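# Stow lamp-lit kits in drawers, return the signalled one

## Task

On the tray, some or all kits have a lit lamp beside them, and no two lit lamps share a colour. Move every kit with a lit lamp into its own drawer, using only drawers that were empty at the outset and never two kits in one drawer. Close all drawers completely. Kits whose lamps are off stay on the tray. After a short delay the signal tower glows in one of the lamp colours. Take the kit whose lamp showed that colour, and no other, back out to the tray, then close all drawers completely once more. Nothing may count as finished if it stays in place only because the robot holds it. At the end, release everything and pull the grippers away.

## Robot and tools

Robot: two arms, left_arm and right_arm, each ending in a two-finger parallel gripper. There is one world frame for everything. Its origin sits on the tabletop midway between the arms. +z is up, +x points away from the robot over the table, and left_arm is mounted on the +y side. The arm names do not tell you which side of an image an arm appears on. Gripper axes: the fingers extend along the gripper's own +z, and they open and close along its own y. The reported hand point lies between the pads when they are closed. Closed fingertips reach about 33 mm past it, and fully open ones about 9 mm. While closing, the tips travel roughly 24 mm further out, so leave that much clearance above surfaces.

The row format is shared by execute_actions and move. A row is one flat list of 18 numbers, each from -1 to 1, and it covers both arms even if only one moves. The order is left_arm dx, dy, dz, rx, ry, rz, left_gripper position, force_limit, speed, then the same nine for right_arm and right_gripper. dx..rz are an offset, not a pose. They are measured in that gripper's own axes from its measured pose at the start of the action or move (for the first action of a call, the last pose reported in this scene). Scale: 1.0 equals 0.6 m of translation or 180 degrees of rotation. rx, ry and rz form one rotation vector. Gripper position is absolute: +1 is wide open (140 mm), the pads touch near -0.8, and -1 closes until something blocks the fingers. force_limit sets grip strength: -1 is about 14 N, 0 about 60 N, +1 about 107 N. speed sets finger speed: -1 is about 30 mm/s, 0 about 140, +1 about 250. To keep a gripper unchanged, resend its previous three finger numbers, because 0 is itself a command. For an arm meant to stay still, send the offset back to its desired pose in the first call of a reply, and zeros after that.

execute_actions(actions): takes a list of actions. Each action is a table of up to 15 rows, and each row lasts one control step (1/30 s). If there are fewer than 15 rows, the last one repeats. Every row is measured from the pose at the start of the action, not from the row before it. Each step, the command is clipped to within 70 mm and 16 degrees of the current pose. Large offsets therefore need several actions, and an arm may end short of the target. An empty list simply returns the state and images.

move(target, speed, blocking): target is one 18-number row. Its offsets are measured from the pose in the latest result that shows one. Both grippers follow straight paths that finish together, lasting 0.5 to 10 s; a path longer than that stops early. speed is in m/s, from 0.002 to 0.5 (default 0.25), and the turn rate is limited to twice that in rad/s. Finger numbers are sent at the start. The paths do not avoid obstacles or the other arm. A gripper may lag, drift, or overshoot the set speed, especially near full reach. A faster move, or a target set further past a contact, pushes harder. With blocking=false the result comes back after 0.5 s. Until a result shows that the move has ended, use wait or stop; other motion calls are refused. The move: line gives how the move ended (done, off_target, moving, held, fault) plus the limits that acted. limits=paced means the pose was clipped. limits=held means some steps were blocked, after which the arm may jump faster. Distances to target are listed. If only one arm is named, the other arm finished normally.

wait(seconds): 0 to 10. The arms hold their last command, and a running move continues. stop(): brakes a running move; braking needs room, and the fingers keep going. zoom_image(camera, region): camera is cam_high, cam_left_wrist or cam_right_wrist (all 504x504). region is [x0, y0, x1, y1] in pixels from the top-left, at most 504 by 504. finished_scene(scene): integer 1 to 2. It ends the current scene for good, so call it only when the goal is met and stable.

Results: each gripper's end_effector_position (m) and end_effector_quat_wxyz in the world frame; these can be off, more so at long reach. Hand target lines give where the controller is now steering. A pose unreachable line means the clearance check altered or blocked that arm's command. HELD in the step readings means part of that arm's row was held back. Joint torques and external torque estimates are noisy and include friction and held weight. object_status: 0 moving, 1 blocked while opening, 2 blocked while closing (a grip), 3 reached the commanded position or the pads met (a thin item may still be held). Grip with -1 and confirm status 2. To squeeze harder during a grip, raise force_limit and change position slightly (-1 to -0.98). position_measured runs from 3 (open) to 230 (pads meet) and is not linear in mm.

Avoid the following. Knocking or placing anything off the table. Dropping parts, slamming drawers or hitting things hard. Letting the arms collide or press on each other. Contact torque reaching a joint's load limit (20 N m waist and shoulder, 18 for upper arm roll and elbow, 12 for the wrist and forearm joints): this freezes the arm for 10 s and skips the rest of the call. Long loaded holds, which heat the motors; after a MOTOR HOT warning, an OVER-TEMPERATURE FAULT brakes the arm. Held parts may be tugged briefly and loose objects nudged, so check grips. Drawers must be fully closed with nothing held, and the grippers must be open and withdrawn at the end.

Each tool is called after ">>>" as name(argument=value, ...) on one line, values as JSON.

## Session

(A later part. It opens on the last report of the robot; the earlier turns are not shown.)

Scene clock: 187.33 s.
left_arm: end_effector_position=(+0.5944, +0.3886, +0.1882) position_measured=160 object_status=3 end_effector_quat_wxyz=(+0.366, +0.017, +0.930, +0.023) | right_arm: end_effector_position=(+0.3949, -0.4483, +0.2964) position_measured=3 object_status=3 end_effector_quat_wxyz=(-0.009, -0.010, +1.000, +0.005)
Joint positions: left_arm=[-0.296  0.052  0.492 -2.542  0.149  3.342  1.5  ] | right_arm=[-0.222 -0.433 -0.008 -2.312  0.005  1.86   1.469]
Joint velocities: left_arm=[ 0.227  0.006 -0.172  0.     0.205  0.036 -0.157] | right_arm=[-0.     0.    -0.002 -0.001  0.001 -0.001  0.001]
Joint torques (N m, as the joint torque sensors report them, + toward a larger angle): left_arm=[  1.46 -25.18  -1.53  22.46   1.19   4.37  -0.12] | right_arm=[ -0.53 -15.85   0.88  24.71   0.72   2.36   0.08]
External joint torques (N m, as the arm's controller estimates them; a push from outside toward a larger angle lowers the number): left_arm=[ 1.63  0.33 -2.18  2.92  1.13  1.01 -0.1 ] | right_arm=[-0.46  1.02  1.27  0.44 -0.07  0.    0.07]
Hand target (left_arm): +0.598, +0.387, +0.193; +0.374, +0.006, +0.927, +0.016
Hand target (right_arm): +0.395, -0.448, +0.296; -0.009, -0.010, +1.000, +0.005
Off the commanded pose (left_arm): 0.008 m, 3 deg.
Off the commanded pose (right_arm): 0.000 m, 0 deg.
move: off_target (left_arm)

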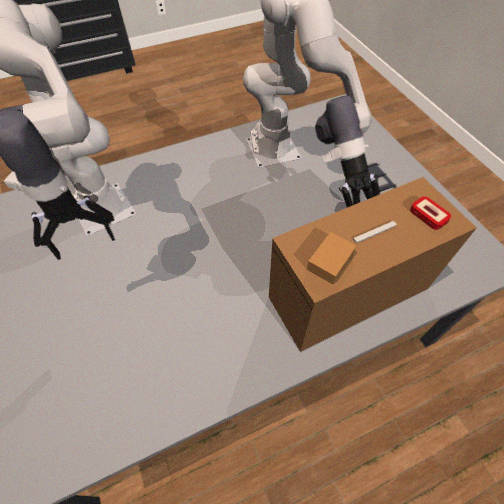

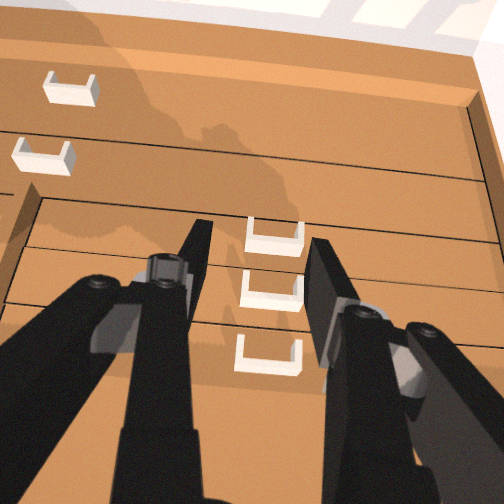

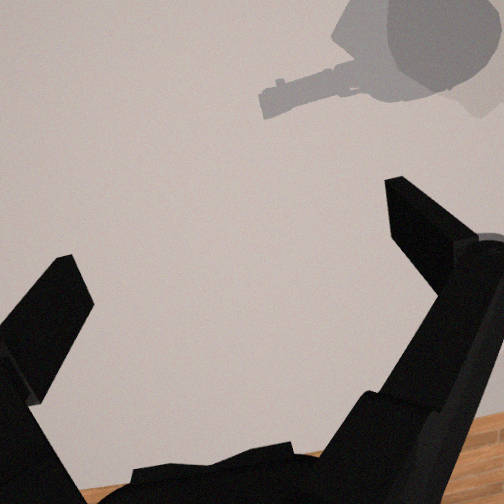

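>>> move(target=[0.048,0.0125,0.004,0.0095,-0.006,-0.0155,-0.25,0,0,0,0,0,0,0,0,1,0,0], speed=0.04)

>>> move(target=[-0.024,0,0.024,0,0,0,-0.25,0,0,0,0,0,0,0,0,1,0,0], speed=0.03)

>>> move(target=[0,0,0,0,0,0,-1,0.3,-0.5,0,0,0,0,0,0,1,0,0])

Scene clock: 192.63 s.
left_arm: end_effector_position=(+0.5744, +0.3994, +0.1658) position_measured=160 object_status=3 end_effector_quat_wxyz=(+0.373, +0.008, +0.928, +0.010) | right_arm: end_effector_position=(+0.3949, -0.4483, +0.2964) position_measured=3 object_status=3 end_effector_quat_wxyz=(-0.009, -0.010, +1.000, +0.005)
Joint positions: left_arm=[-0.116  0.076  0.397 -2.604  0.365  3.457  1.33 ] | right_arm=[-0.222 -0.433 -0.008 -2.312  0.005  1.86   1.469]
Joint velocities: left_arm=[ 0.094  0.003 -0.059  0.     0.128  0.023 -0.118] | right_arm=[-0.001 -0.001 -0.001 -0.001 -0.     0.    -0.   ]
Joint torques (N m, as the joint torque sensors report them, + toward a larger angle): left_arm=[  2.26 -25.    -0.59  18.42   0.82   3.82  -0.04] | right_arm=[ -0.29 -15.86   0.59  24.78   0.7    2.39   0.09]
External joint torques (N m, as the arm's controller estimates them; a push from outside toward a larger angle lowers the number): left_arm=[ 2.42  1.7  -1.27  0.09  1.1   0.43 -0.02] | right_arm=[-0.24  0.99  0.94  0.5  -0.08  0.02  0.09]
Hand target (left_arm): +0.575, +0.398, +0.166; +0.375, -0.002, +0.927, +0.003
Hand target (right_arm): +0.395, -0.448, +0.296; -0.009, -0.010, +1.000, +0.005
Off the commanded pose (left_arm): 0.003 m, 1 deg.
Off the commanded pose (right_arm): 0.000 m, 0 deg.
move: done

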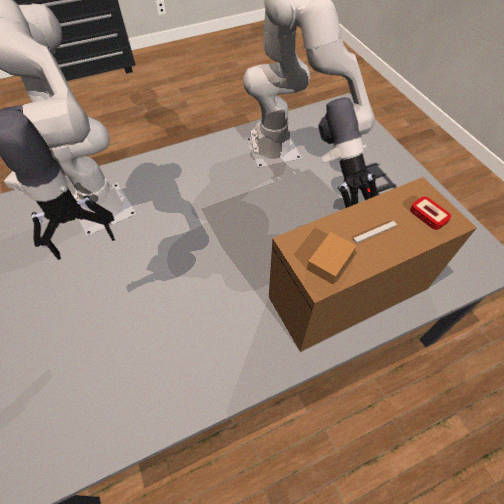

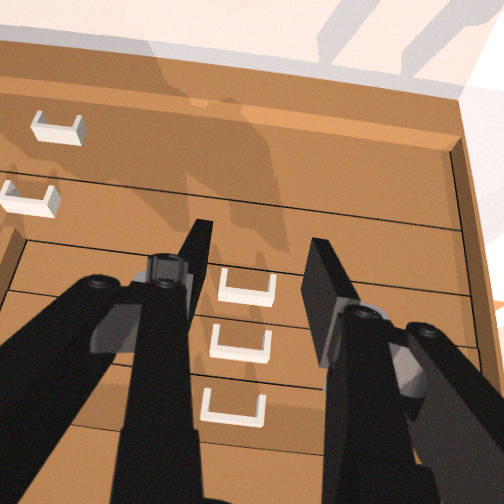

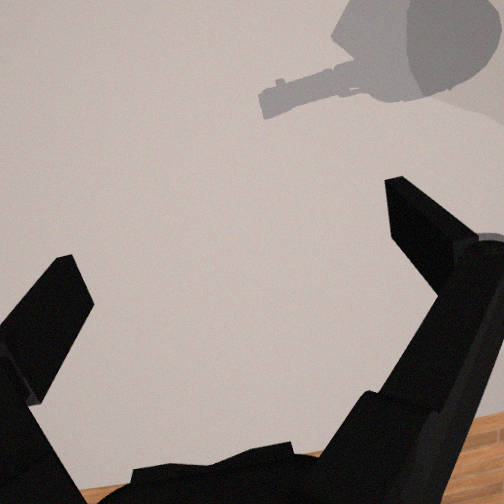

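Scene clock: 193.57 s.
left_arm: end_effector_position=(+0.5943, +0.3994, +0.1663) position_measured=160 object_status=3 end_effector_quat_wxyz=(+0.375, +0.012, +0.927, +0.012) | right_arm: end_effector_position=(+0.3949, -0.4483, +0.2964) position_measured=3 object_status=3 end_effector_quat_wxyz=(-0.009, -0.010, +1.000, +0.005)
Joint positions: left_arm=[-0.065  0.123  0.352 -2.536  0.416  3.445  1.282] | right_arm=[-0.222 -0.433 -0.008 -2.312  0.005  1.86   1.469]
Joint velocities: left_arm=[ 0.057  0.001 -0.048  0.008  0.037 -0.008 -0.046] | right_arm=[-0.001 -0.    -0.     0.    -0.     0.001 -0.001]
Joint torques (N m, as the joint torque sensors report them, + toward a larger angle): left_arm=[  1.99 -26.36  -0.82  20.7    0.73   2.89  -0.09] | right_arm=[ -0.41 -15.97   0.75  24.74   0.69   2.37   0.07]
External joint torques (N m, as the arm's controller estimates them; a push from outside toward a larger angle lowers the number): left_arm=[ 2.09  2.64 -1.91  2.02  1.11 -0.48 -0.07] | right_arm=[-0.37  0.94  1.1   0.41 -0.1  -0.01  0.07]
Hand target (left_arm): +0.595, +0.399, +0.165; +0.374, +0.008, +0.927, +0.010
Hand target (right_arm): +0.395, -0.448, +0.296; -0.009, -0.010, +1.000, +0.005
Off the commanded pose (left_arm): 0.001 m, 1 deg.
Off the commanded pose (right_arm): 0.000 m, 0 deg.
move: done

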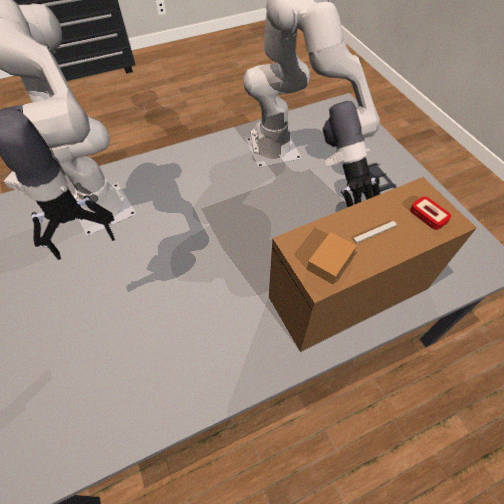

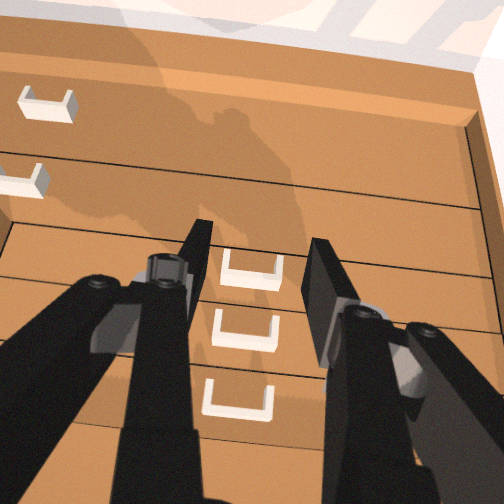

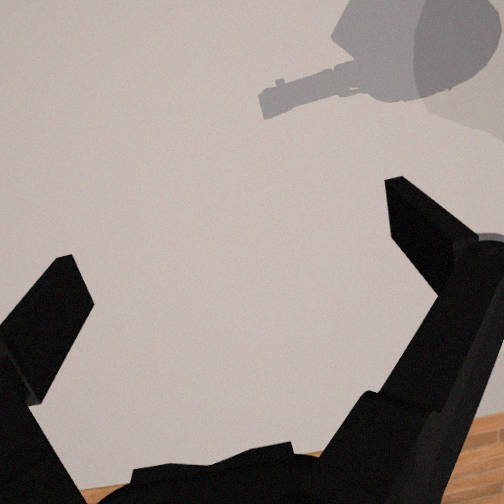

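Scene clock: 194.10 s.
left_arm: end_effector_position=(+0.5943, +0.3976, +0.1663) position_measured=194 object_status=2 end_effector_quat_wxyz=(+0.375, +0.013, +0.927, +0.011) | right_arm: end_effector_position=(+0.3949, -0.4483, +0.2964) position_measured=3 object_status=3 end_effector_quat_wxyz=(-0.009, -0.010, +1.000, +0.005)
Joint positions: left_arm=[-0.066  0.123  0.35  -2.536  0.416  3.445  1.28 ] | right_arm=[-0.222 -0.433 -0.008 -2.312  0.005  1.86   1.469]
Joint velocities: left_arm=[-0.    -0.001  0.002  0.    -0.002 -0.001 -0.003] | right_arm=[ 0.001  0.001  0.001  0.001 -0.001 -0.001 -0.   ]
Joint torques (N m, as the joint torque sensors report them, + toward a larger angle): left_arm=[  1.55 -27.93   1.18  18.46  -0.35   3.48   0.13] | right_arm=[ -0.62 -15.84   0.95  24.76   0.7    2.35   0.08]
External joint torques (N m, as the arm's controller estimates them; a push from outside toward a larger angle lowers the number): left_arm=[ 1.48  1.08 -0.02 -0.21  0.03  0.13  0.14] | right_arm=[-0.65  1.03  1.2   0.46 -0.09 -0.02  0.08]
Hand target (left_arm): +0.594, +0.399, +0.166; +0.375, +0.012, +0.927, +0.012
Hand target (right_arm): +0.395, -0.448, +0.296; -0.009, -0.010, +1.000, +0.005
Off the commanded pose (left_arm): 0.002 m, 0 deg.
Off the commanded pose (right_arm): 0.000 m, 0 deg.
move: done

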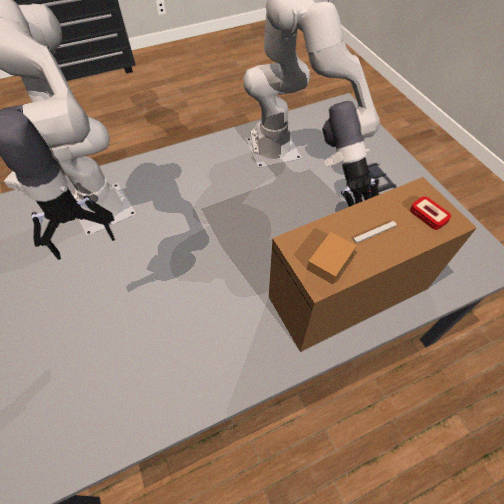

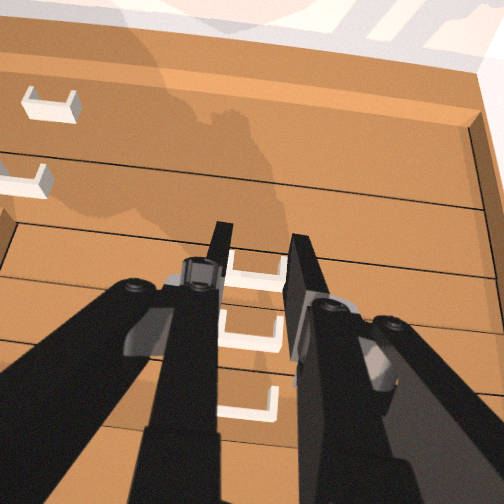

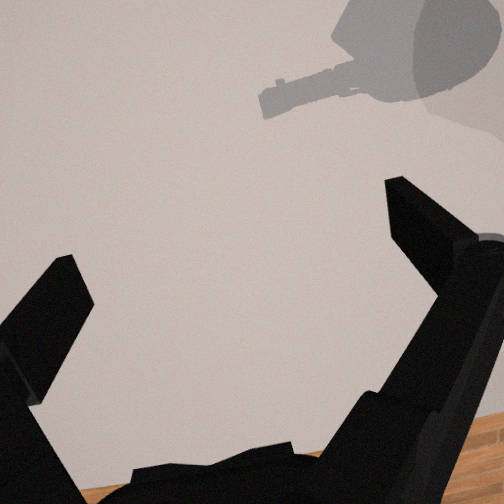

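>>> move(target=[0.138,-0.003,-0.133,0,0,0,-1,0.3,-0.5,0,0,0,0,0,0,1,0,0], speed=0.07)

>>> move(target=[0,0,0,0,0,0,-0.1,0.3,0,0,0,0,0,0,0,1,0,0])

>>> move(target=[-0.04,0,-0.09,0,0.1,0,1,0.3,0,0,0,0,0,0,0,1,0,0], speed=0.15)

Scene clock: 198.17 s.
left_arm: end_effector_position=(+0.4822, +0.3935, +0.1679) position_measured=194 object_status=2 end_effector_quat_wxyz=(+0.377, +0.011, +0.926, +0.005) | right_arm: end_effector_position=(+0.3949, -0.4483, +0.2964) position_measured=3 object_status=3 end_effector_quat_wxyz=(-0.009, -0.010, +1.000, +0.005)
Joint positions: left_arm=[-0.001 -0.165  0.238 -2.912  0.108  3.523  1.593] | right_arm=[-0.222 -0.433 -0.008 -2.312  0.005  1.86   1.469]
Joint velocities: left_arm=[ 0.056 -0.001 -0.078 -0.005 -0.047  0.003  0.045] | right_arm=[-0.001  0.     0.002 -0.     0.001 -0.     0.   ]
Joint torques (N m, as the joint torque sensors report them, + toward a larger angle): left_arm=[  2.16 -18.51  -3.34  14.24  -1.03   3.42   0.27] | right_arm=[ -0.68 -15.64   0.7   24.57   0.68   2.37   0.1 ]
External joint torques (N m, as the arm's controller estimates them; a push from outside toward a larger angle lowers the number): left_arm=[ 2.1  -0.18 -2.51 -2.84 -1.35 -0.02  0.26] | right_arm=[-0.77  1.22  0.89  0.33 -0.11  0.01  0.1 ]
Hand target (left_arm): +0.480, +0.396, +0.167; +0.376, +0.014, +0.926, +0.009
Hand target (right_arm): +0.395, -0.448, +0.296; -0.009, -0.010, +1.000, +0.005
Off the commanded pose (left_arm): 0.005 m, 1 deg.
Off the commanded pose (right_arm): 0.000 m, 0 deg.
move: off_target (left_arm)

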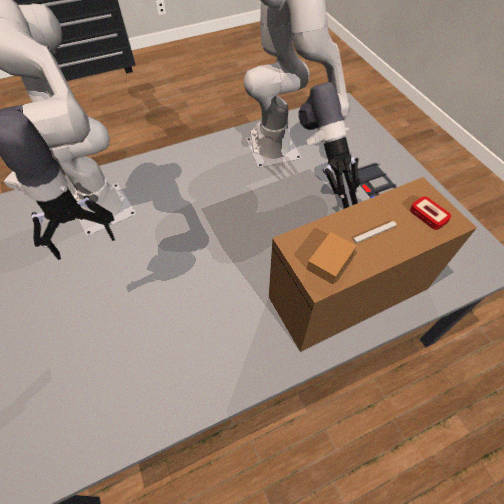

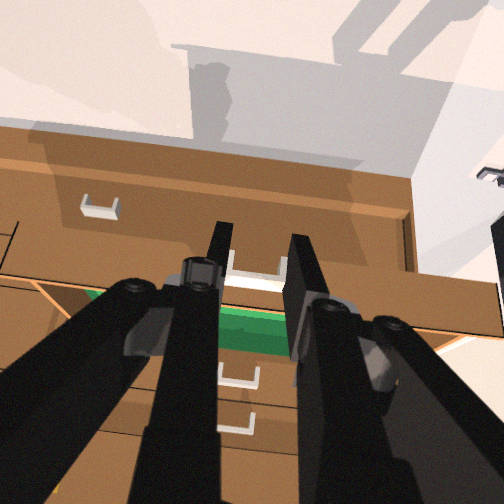

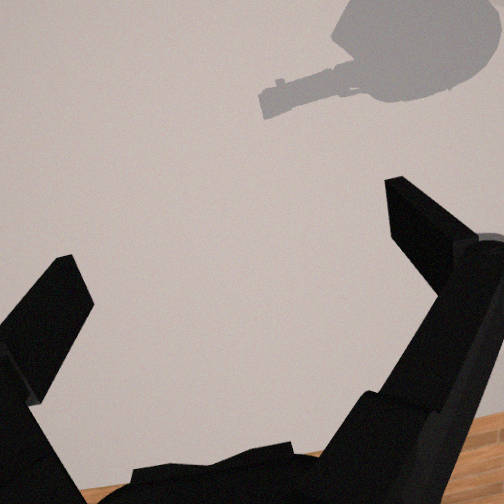

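Scene clock: 198.67 s.
left_arm: end_effector_position=(+0.4822, +0.3935, +0.1678) position_measured=141 object_status=3 end_effector_quat_wxyz=(+0.377, +0.011, +0.926, +0.005) | right_arm: end_effector_position=(+0.3949, -0.4483, +0.2964) position_measured=3 object_status=3 end_effector_quat_wxyz=(-0.009, -0.010, +1.000, +0.005)
Joint positions: left_arm=[-0.    -0.165  0.238 -2.912  0.108  3.523  1.593] | right_arm=[-0.222 -0.433 -0.008 -2.312  0.005  1.86   1.469]
Joint velocities: left_arm=[-0.001  0.    -0.001  0.     0.001  0.    -0.001] | right_arm=[-0.001  0.001 -0.    -0.001  0.001 -0.001 -0.001]
Joint torques (N m, as the joint torque sensors report them, + toward a larger angle): left_arm=[  0.49 -18.1   -0.88  16.55   0.33   3.5    0.12] | right_arm=[ -0.34 -15.82   0.74  24.78   0.72   2.4    0.1 ]
External joint torques (N m, as the arm's controller estimates them; a push from outside toward a larger angle lowers the number): left_arm=[ 0.52  0.18  0.08 -0.41  0.01  0.07  0.13] | right_arm=[-0.34  1.05  1.04  0.49 -0.07  0.03  0.1 ]
Hand target (left_arm): +0.482, +0.394, +0.168; +0.377, +0.011, +0.926, +0.005
Hand target (right_arm): +0.395, -0.448, +0.296; -0.009, -0.010, +1.000, +0.005
Off the commanded pose (left_arm): 0.000 m, 0 deg.
Off the commanded pose (right_arm): 0.000 m, 0 deg.
move: done

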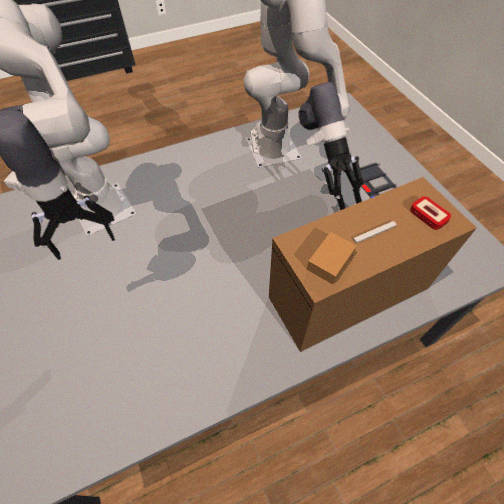

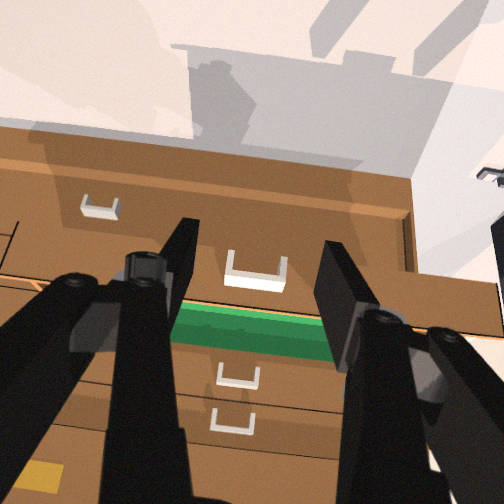

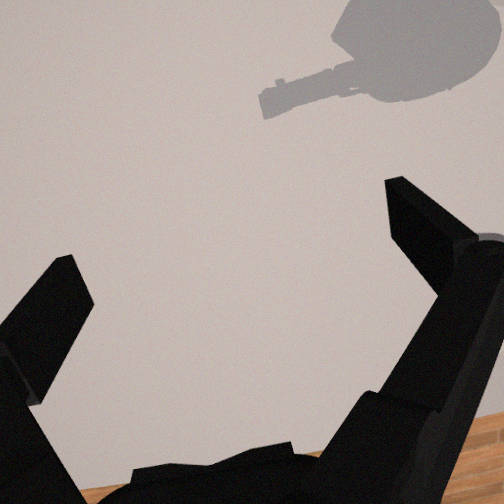

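Scene clock: 200.47 s.
left_arm: end_effector_position=(+0.4602, +0.3974, +0.2254) position_measured=3 object_status=3 end_effector_quat_wxyz=(+0.229, +0.010, +0.973, +0.014) | right_arm: end_effector_position=(+0.3949, -0.4483, +0.2964) position_measured=3 object_status=3 end_effector_quat_wxyz=(-0.009, -0.010, +1.000, +0.005)
Joint positions: left_arm=[ 0.09  -0.416  0.112 -2.685  0.094  2.733  1.585] | right_arm=[-0.222 -0.433 -0.008 -2.312  0.005  1.86   1.469]
Joint velocities: left_arm=[-0.001 -0.    -0.    -0.    -0.001 -0.013 -0.002] | right_arm=[-0.001 -0.     0.001  0.     0.001  0.    -0.001]
Joint torques (N m, as the joint torque sensors report them, + toward a larger angle): left_arm=[  1.01 -14.97  -2.42  24.53  -0.24   2.76  -0.23] | right_arm=[ -0.55 -15.99   0.95  24.9    0.72   2.35   0.06]
External joint torques (N m, as the arm's controller estimates them; a push from outside toward a larger angle lowers the number): left_arm=[ 1.07  1.25 -0.91  1.38 -0.84 -0.46 -0.22] | right_arm=[-0.54  0.94  1.27  0.57 -0.07 -0.02  0.06]
Hand target (left_arm): +0.460, +0.397, +0.225; +0.227, +0.007, +0.974, +0.013
Hand target (right_arm): +0.395, -0.448, +0.296; -0.009, -0.010, +1.000, +0.005
Off the commanded pose (left_arm): 0.005 m, 1 deg.
Off the commanded pose (right_arm): 0.000 m, 0 deg.
move: off_target (left_arm)

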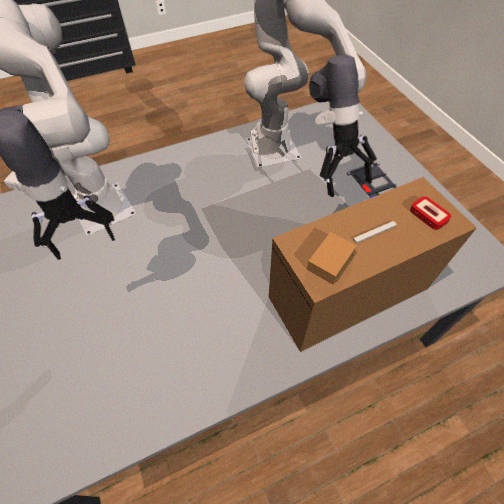

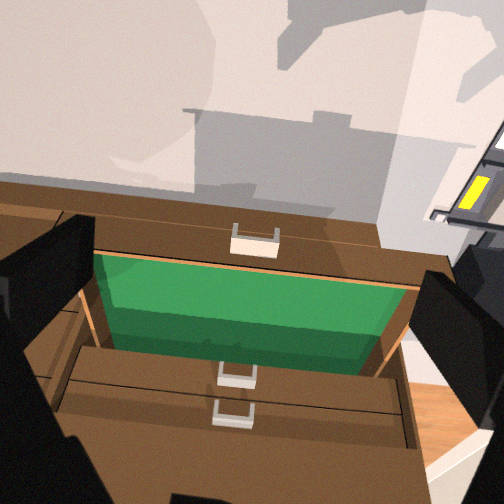

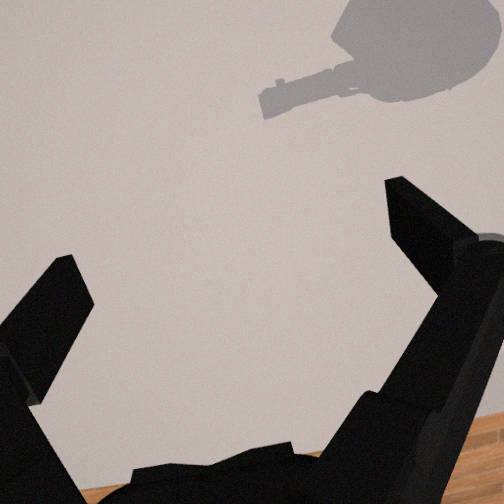

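>>> move(target=[0.28,0.442,0.109,0.0107,0.147,0.001,0.3,0.3,0,0,0,0,0,0,0,1,0,0], speed=0.3)

Scene clock: 205.43 s.
left_arm: end_effector_position=(+0.3419, +0.6673, +0.0959) position_measured=91 object_status=3 end_effector_quat_wxyz=(-0.003, +0.010, +1.000, -0.000) | right_arm: end_effector_position=(+0.3949, -0.4483, +0.2964) position_measured=3 object_status=3 end_effector_quat_wxyz=(-0.009, -0.010, +1.000, +0.005)
Joint positions: left_arm=[ 0.112  0.045  0.667 -2.376 -0.036  2.405  2.262] | right_arm=[-0.222 -0.433 -0.008 -2.312  0.005  1.86   1.469]
Joint velocities: left_arm=[ 0.     0.001  0.001  0.004 -0.002 -0.004  0.034] | right_arm=[ 0.002 -0.001 -0.     0.002 -0.     0.001  0.   ]
Joint torques (N m, as the joint torque sensors report them, + toward a larger angle): left_arm=[  1.91 -21.73   0.61  21.45  -0.62   1.93   0.27] | right_arm=[ -0.32 -15.72   0.82  24.49   0.7    2.35   0.11]
External joint torques (N m, as the arm's controller estimates them; a push from outside toward a larger angle lowers the number): left_arm=[ 1.93  1.5  -0.22  0.54 -1.2  -0.48  0.27] | right_arm=[-0.34  1.26  1.1   0.08 -0.1  -0.04  0.11]
Hand target (left_arm): +0.341, +0.668, +0.096; -0.003, +0.014, +1.000, -0.002
Hand target (right_arm): +0.395, -0.448, +0.296; -0.009, -0.010, +1.000, +0.005
Off the commanded pose (left_arm): 0.005 m, 0 deg.
Off the commanded pose (right_arm): 0.000 m, 0 deg.
move: off_target (left_arm)

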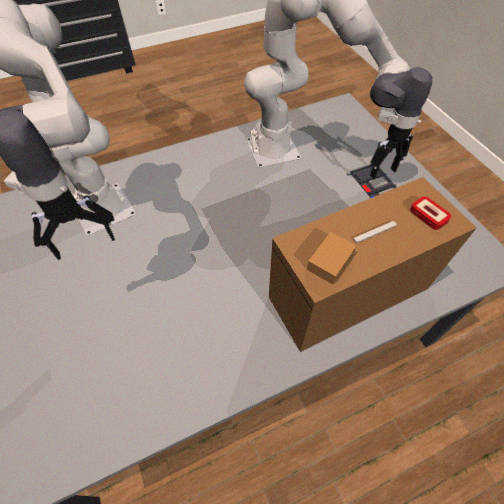

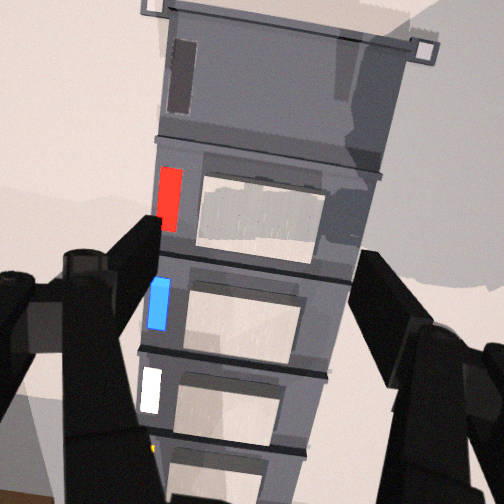

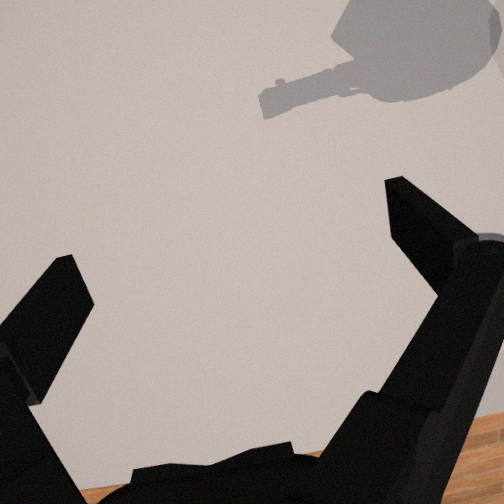

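>>> move(target=[0,0.003,0.09,0,0,0,0.3,0.3,0,0,0,0,0,0,0,1,0,0], speed=0.08)

>>> move(target=[0,0,0,0,0,0,-1,0,-0.3,0,0,0,0,0,0,1,0,0])

>>> move(target=[-0.03,-0.06,-0.335,0,0,0,-1,0,-0.3,0,0,0,0,0,0,1,0,0])

Scene clock: 208.90 s.
left_arm: end_effector_position=(+0.3426, +0.6662, +0.0414) position_measured=91 object_status=3 end_effector_quat_wxyz=(-0.004, +0.007, +1.000, -0.003) | right_arm: end_effector_position=(+0.3949, -0.4483, +0.2964) position_measured=3 object_status=3 end_effector_quat_wxyz=(-0.009, -0.010, +1.000, +0.005)
Joint positions: left_arm=[ 0.141  0.189  0.624 -2.391 -0.192  2.526  2.364] | right_arm=[-0.222 -0.433 -0.008 -2.312  0.005  1.86   1.469]
Joint velocities: left_arm=[ 0.007 -0.    -0.005 -0.001 -0.007  0.013  0.035] | right_arm=[-0.    -0.001  0.001 -0.001  0.001 -0.     0.002]
Joint torques (N m, as the joint torque sensors report them, + toward a larger angle): left_arm=[  1.73 -25.08   1.7   18.26  -0.65   2.8    0.23] | right_arm=[ -0.53 -15.93   0.71  24.58   0.71   2.38   0.09]
External joint torques (N m, as the arm's controller estimates them; a push from outside toward a larger angle lowers the number): left_arm=[ 1.76  1.44 -1.64 -0.59 -1.15  0.41  0.23] | right_arm=[-0.59  0.98  0.94  0.32 -0.08  0.02  0.08]
Hand target (left_arm): +0.343, +0.667, +0.041; -0.003, +0.011, +1.000, -0.003
Hand target (right_arm): +0.395, -0.448, +0.296; -0.009, -0.010, +1.000, +0.005
Off the commanded pose (left_arm): 0.003 m, 1 deg.
Off the commanded pose (right_arm): 0.000 m, 0 deg.
move: done

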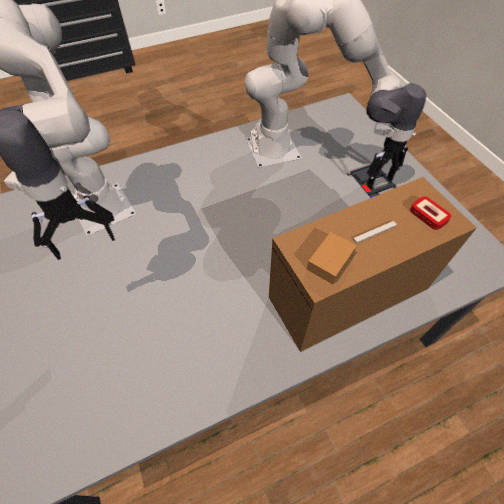

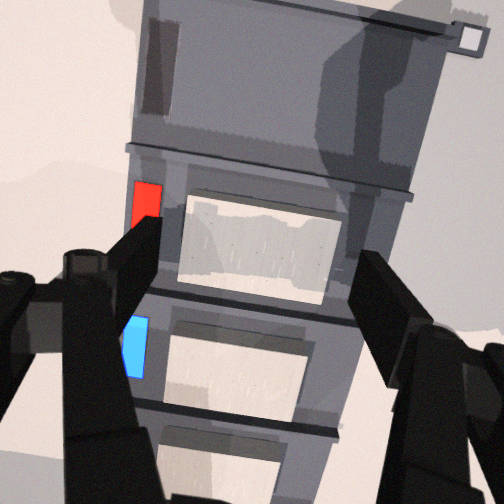

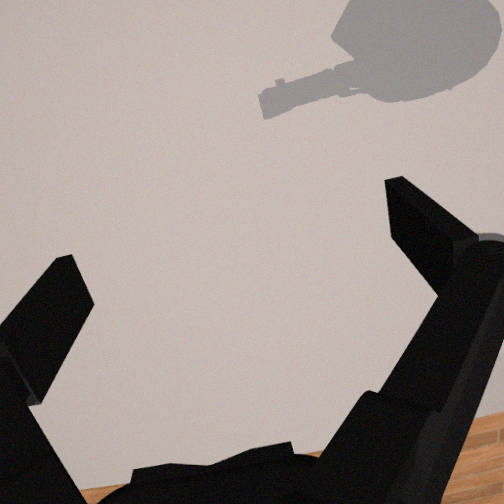

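Scene clock: 209.40 s.
left_arm: end_effector_position=(+0.3431, +0.6664, +0.0420) position_measured=133 object_status=2 end_effector_quat_wxyz=(-0.004, +0.007, +1.000, -0.003) | right_arm: end_effector_position=(+0.3949, -0.4483, +0.2964) position_measured=3 object_status=3 end_effector_quat_wxyz=(-0.009, -0.010, +1.000, +0.005)
Joint positions: left_arm=[ 0.141  0.188  0.624 -2.391 -0.192  2.526  2.365] | right_arm=[-0.222 -0.433 -0.008 -2.312  0.005  1.86   1.469]
Joint velocities: left_arm=[ 0.     0.     0.    -0.001  0.    -0.001 -0.001] | right_arm=[-0.001  0.     0.001  0.001  0.001  0.    -0.001]
Joint torques (N m, as the joint torque sensors report them, + toward a larger angle): left_arm=[  1.29 -25.22   3.02  17.56   0.48   2.3    0.08] | right_arm=[ -0.53 -15.65   0.81  24.89   0.7    2.35   0.12]
External joint torques (N m, as the arm's controller estimates them; a push from outside toward a larger angle lowers the number): left_arm=[ 1.33  1.23 -0.27 -1.31 -0.01 -0.09  0.08] | right_arm=[-0.51  1.24  1.14  0.59 -0.09 -0.02  0.12]
Hand target (left_arm): +0.343, +0.666, +0.041; -0.004, +0.007, +1.000, -0.003
Hand target (right_arm): +0.395, -0.448, +0.296; -0.009, -0.010, +1.000, +0.005
Off the commanded pose (left_arm): 0.001 m, 0 deg.
Off the commanded pose (right_arm): 0.000 m, 0 deg.
move: done

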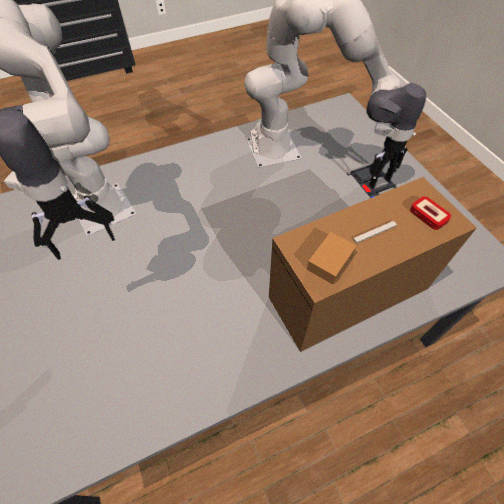

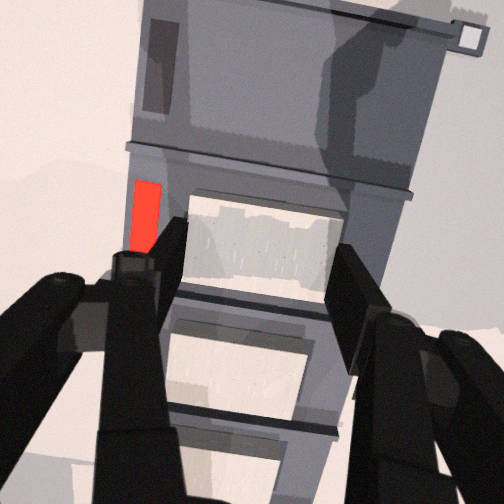

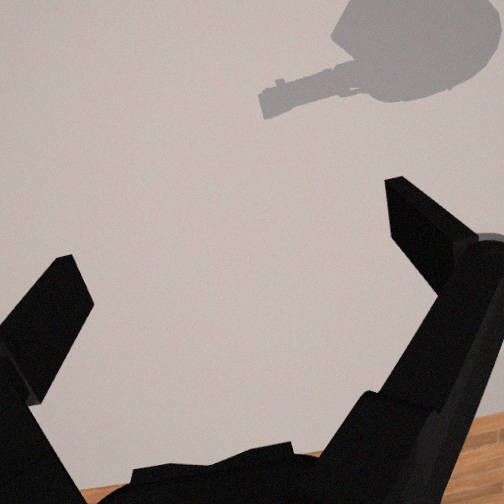

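Scene clock: 211.00 s.
left_arm: end_effector_position=(+0.3586, +0.6343, +0.2451) position_measured=133 object_status=2 end_effector_quat_wxyz=(-0.003, +0.007, +1.000, +0.002) | right_arm: end_effector_position=(+0.3949, -0.4483, +0.2964) position_measured=3 object_status=3 end_effector_quat_wxyz=(-0.009, -0.010, +1.000, +0.005)
Joint positions: left_arm=[ 0.12  -0.215  0.55  -2.206  0.131  2.017  2.054] | right_arm=[-0.222 -0.433 -0.008 -2.312  0.005  1.86   1.469]
Joint velocities: left_arm=[-0.    -0.    -0.    -0.001 -0.001 -0.01  -0.026] | right_arm=[-0.     0.    -0.     0.     0.    -0.     0.001]
Joint torques (N m, as the joint torque sensors report them, + toward a larger angle): left_arm=[  2.61 -18.62  -6.06  25.21   1.73   1.94  -0.13] | right_arm=[ -0.44 -15.8    0.83  24.67   0.72   2.37   0.08]
External joint torques (N m, as the arm's controller estimates them; a push from outside toward a larger angle lowers the number): left_arm=[ 2.61  0.95 -2.52  1.34  0.96 -0.47 -0.13] | right_arm=[-0.39  1.03  1.19  0.42 -0.06  0.    0.08]
Hand target (left_arm): +0.358, +0.636, +0.246; -0.004, +0.002, +1.000, +0.004
Hand target (right_arm): +0.395, -0.448, +0.296; -0.009, -0.010, +1.000, +0.005
Off the commanded pose (left_arm): 0.005 m, 1 deg.
Off the commanded pose (right_arm): 0.000 m, 0 deg.
move: off_target (left_arm)

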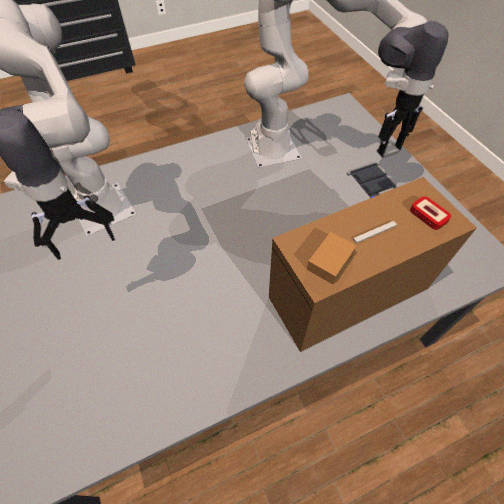

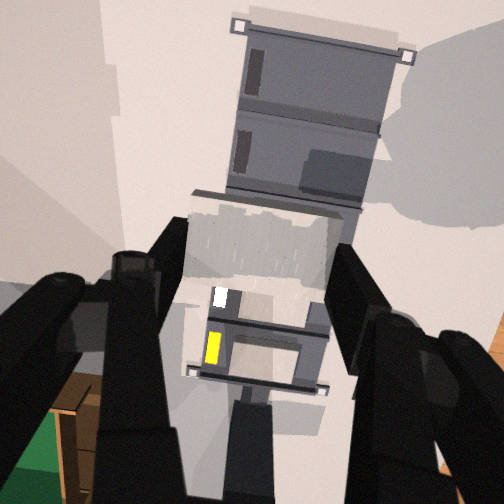

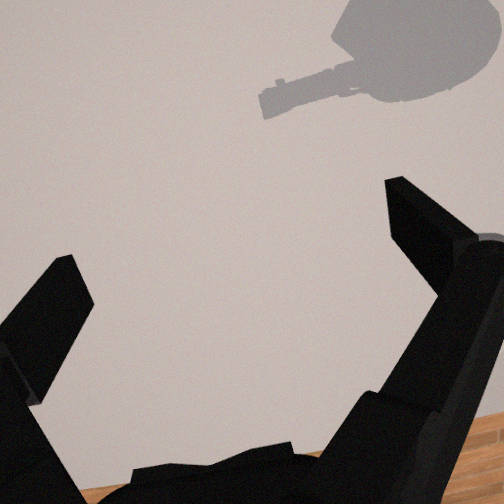

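>>> move(target=[-0.33,-0.393,0.01,0,0,-0.003,-1,0,-0.3,0,0,0,0,0,0,1,0,0], speed=0.3)

>>> move(target=[0,0,0.07,0,0,0,-1,0,-0.3,0,0,0,0,0,0,1,0,0], speed=0.08)

Scene clock: 214.90 s.
left_arm: end_effector_position=(+0.5537, +0.3934, +0.2409) position_measured=133 object_status=2 end_effector_quat_wxyz=(+0.001, +0.011, +1.000, +0.002) | right_arm: end_effector_position=(+0.3949, -0.4483, +0.2964) position_measured=3 object_status=3 end_effector_quat_wxyz=(-0.009, -0.010, +1.000, +0.005)
Joint positions: left_arm=[-0.106  0.178  0.301 -1.794 -0.052  1.965  1.668] | right_arm=[-0.222 -0.433 -0.008 -2.312  0.005  1.86   1.469]
Joint velocities: left_arm=[ 0.001 -0.001 -0.001  0.    -0.001 -0.003 -0.028] | right_arm=[ 0.001 -0.     0.     0.001  0.001 -0.001 -0.001]
Joint torques (N m, as the joint torque sensors report them, + toward a larger angle): left_arm=[  0.02 -34.49   1.09  24.83  -0.27   1.95  -0.05] | right_arm=[ -0.44 -15.74   0.89  24.56   0.72   2.37   0.06]
External joint torques (N m, as the arm's controller estimates them; a push from outside toward a larger angle lowers the number): left_arm=[-0.05  1.84 -0.81  0.6  -1.04 -0.48 -0.06] | right_arm=[-0.47  1.23  1.16  0.21 -0.07  0.    0.06]
Hand target (left_arm): +0.554, +0.393, +0.242; +0.000, +0.003, +1.000, +0.001
Hand target (right_arm): +0.395, -0.448, +0.296; -0.009, -0.010, +1.000, +0.005
Off the commanded pose (left_arm): 0.004 m, 1 deg.
Off the commanded pose (right_arm): 0.000 m, 0 deg.
move: off_target (left_arm)

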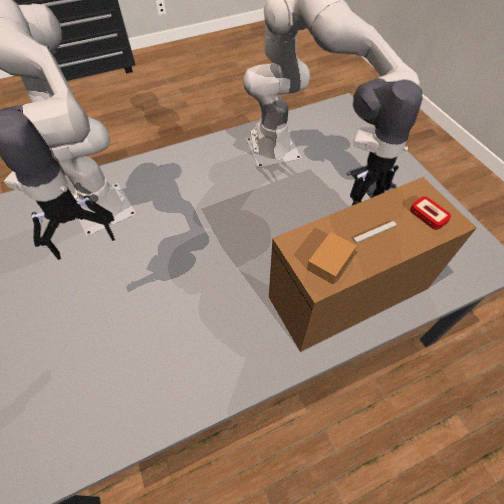

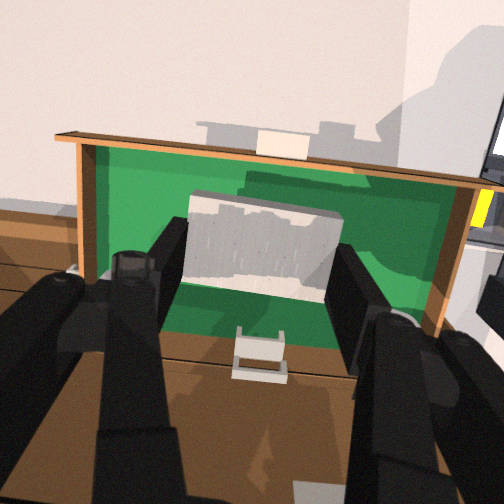

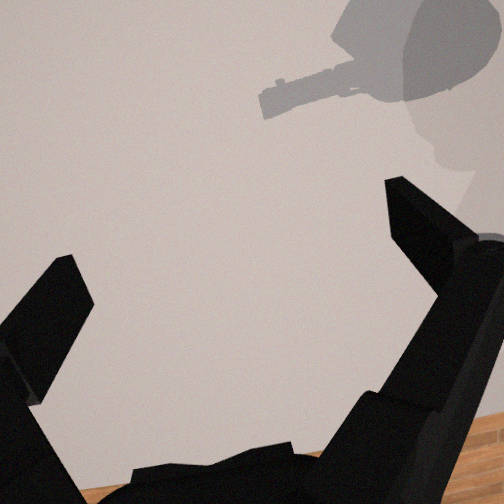

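Scene clock: 215.93 s.
left_arm: end_effector_position=(+0.5530, +0.3940, +0.1988) position_measured=133 object_status=2 end_effector_quat_wxyz=(-0.002, +0.010, +1.000, +0.004) | right_arm: end_effector_position=(+0.3949, -0.4483, +0.2964) position_measured=3 object_status=3 end_effector_quat_wxyz=(-0.009, -0.010, +1.000, +0.005)
Joint positions: left_arm=[-0.106  0.211  0.3   -1.859 -0.062  2.058  1.673] | right_arm=[-0.222 -0.433 -0.008 -2.312  0.005  1.86   1.469]
Joint velocities: left_arm=[-0.001 -0.001  0.    -0.     0.     0.01   0.002] | right_arm=[ 0.    -0.001  0.    -0.001 -0.001 -0.001  0.   ]
Joint torques (N m, as the joint torque sensors report them, + toward a larger angle): left_arm=[ -0.09 -35.2    1.09  22.06  -0.52   2.89   0.3 ] | right_arm=[ -0.38 -15.99   0.45  24.63   0.69   2.36   0.1 ]
External joint torques (N m, as the arm's controller estimates them; a push from outside toward a larger angle lowers the number): left_arm=[ 0.01  1.7  -1.01 -1.69 -1.25  0.49  0.3 ] | right_arm=[-0.38  0.88  0.74  0.4  -0.1   0.    0.1 ]
Hand target (left_arm): +0.554, +0.393, +0.199; +0.000, +0.011, +1.000, +0.002
Hand target (right_arm): +0.395, -0.448, +0.296; -0.009, -0.010, +1.000, +0.005
Off the commanded pose (left_arm): 0.001 m, 0 deg.
Off the commanded pose (right_arm): 0.000 m, 0 deg.
move: done

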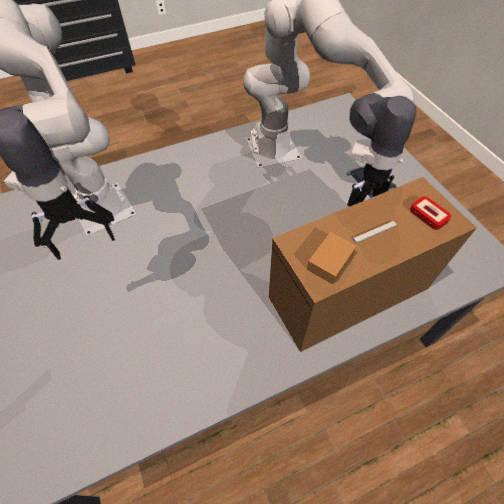

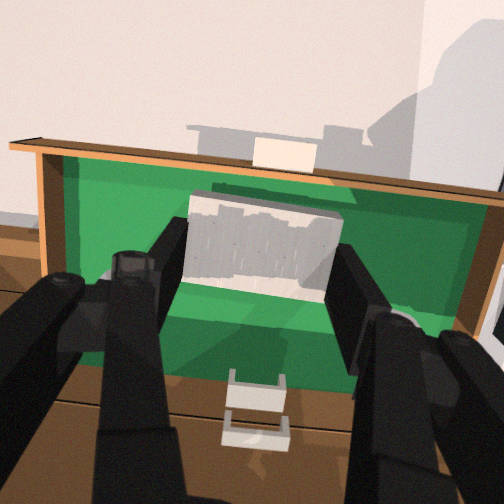

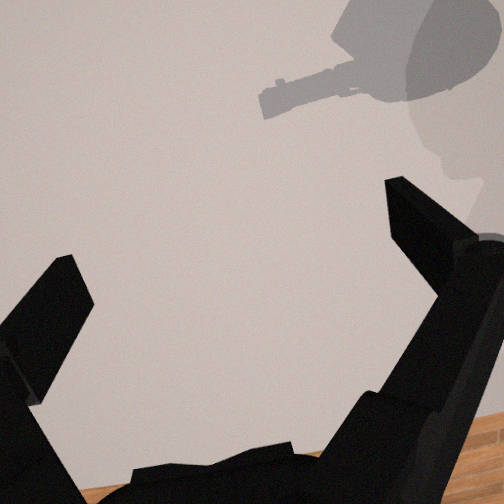

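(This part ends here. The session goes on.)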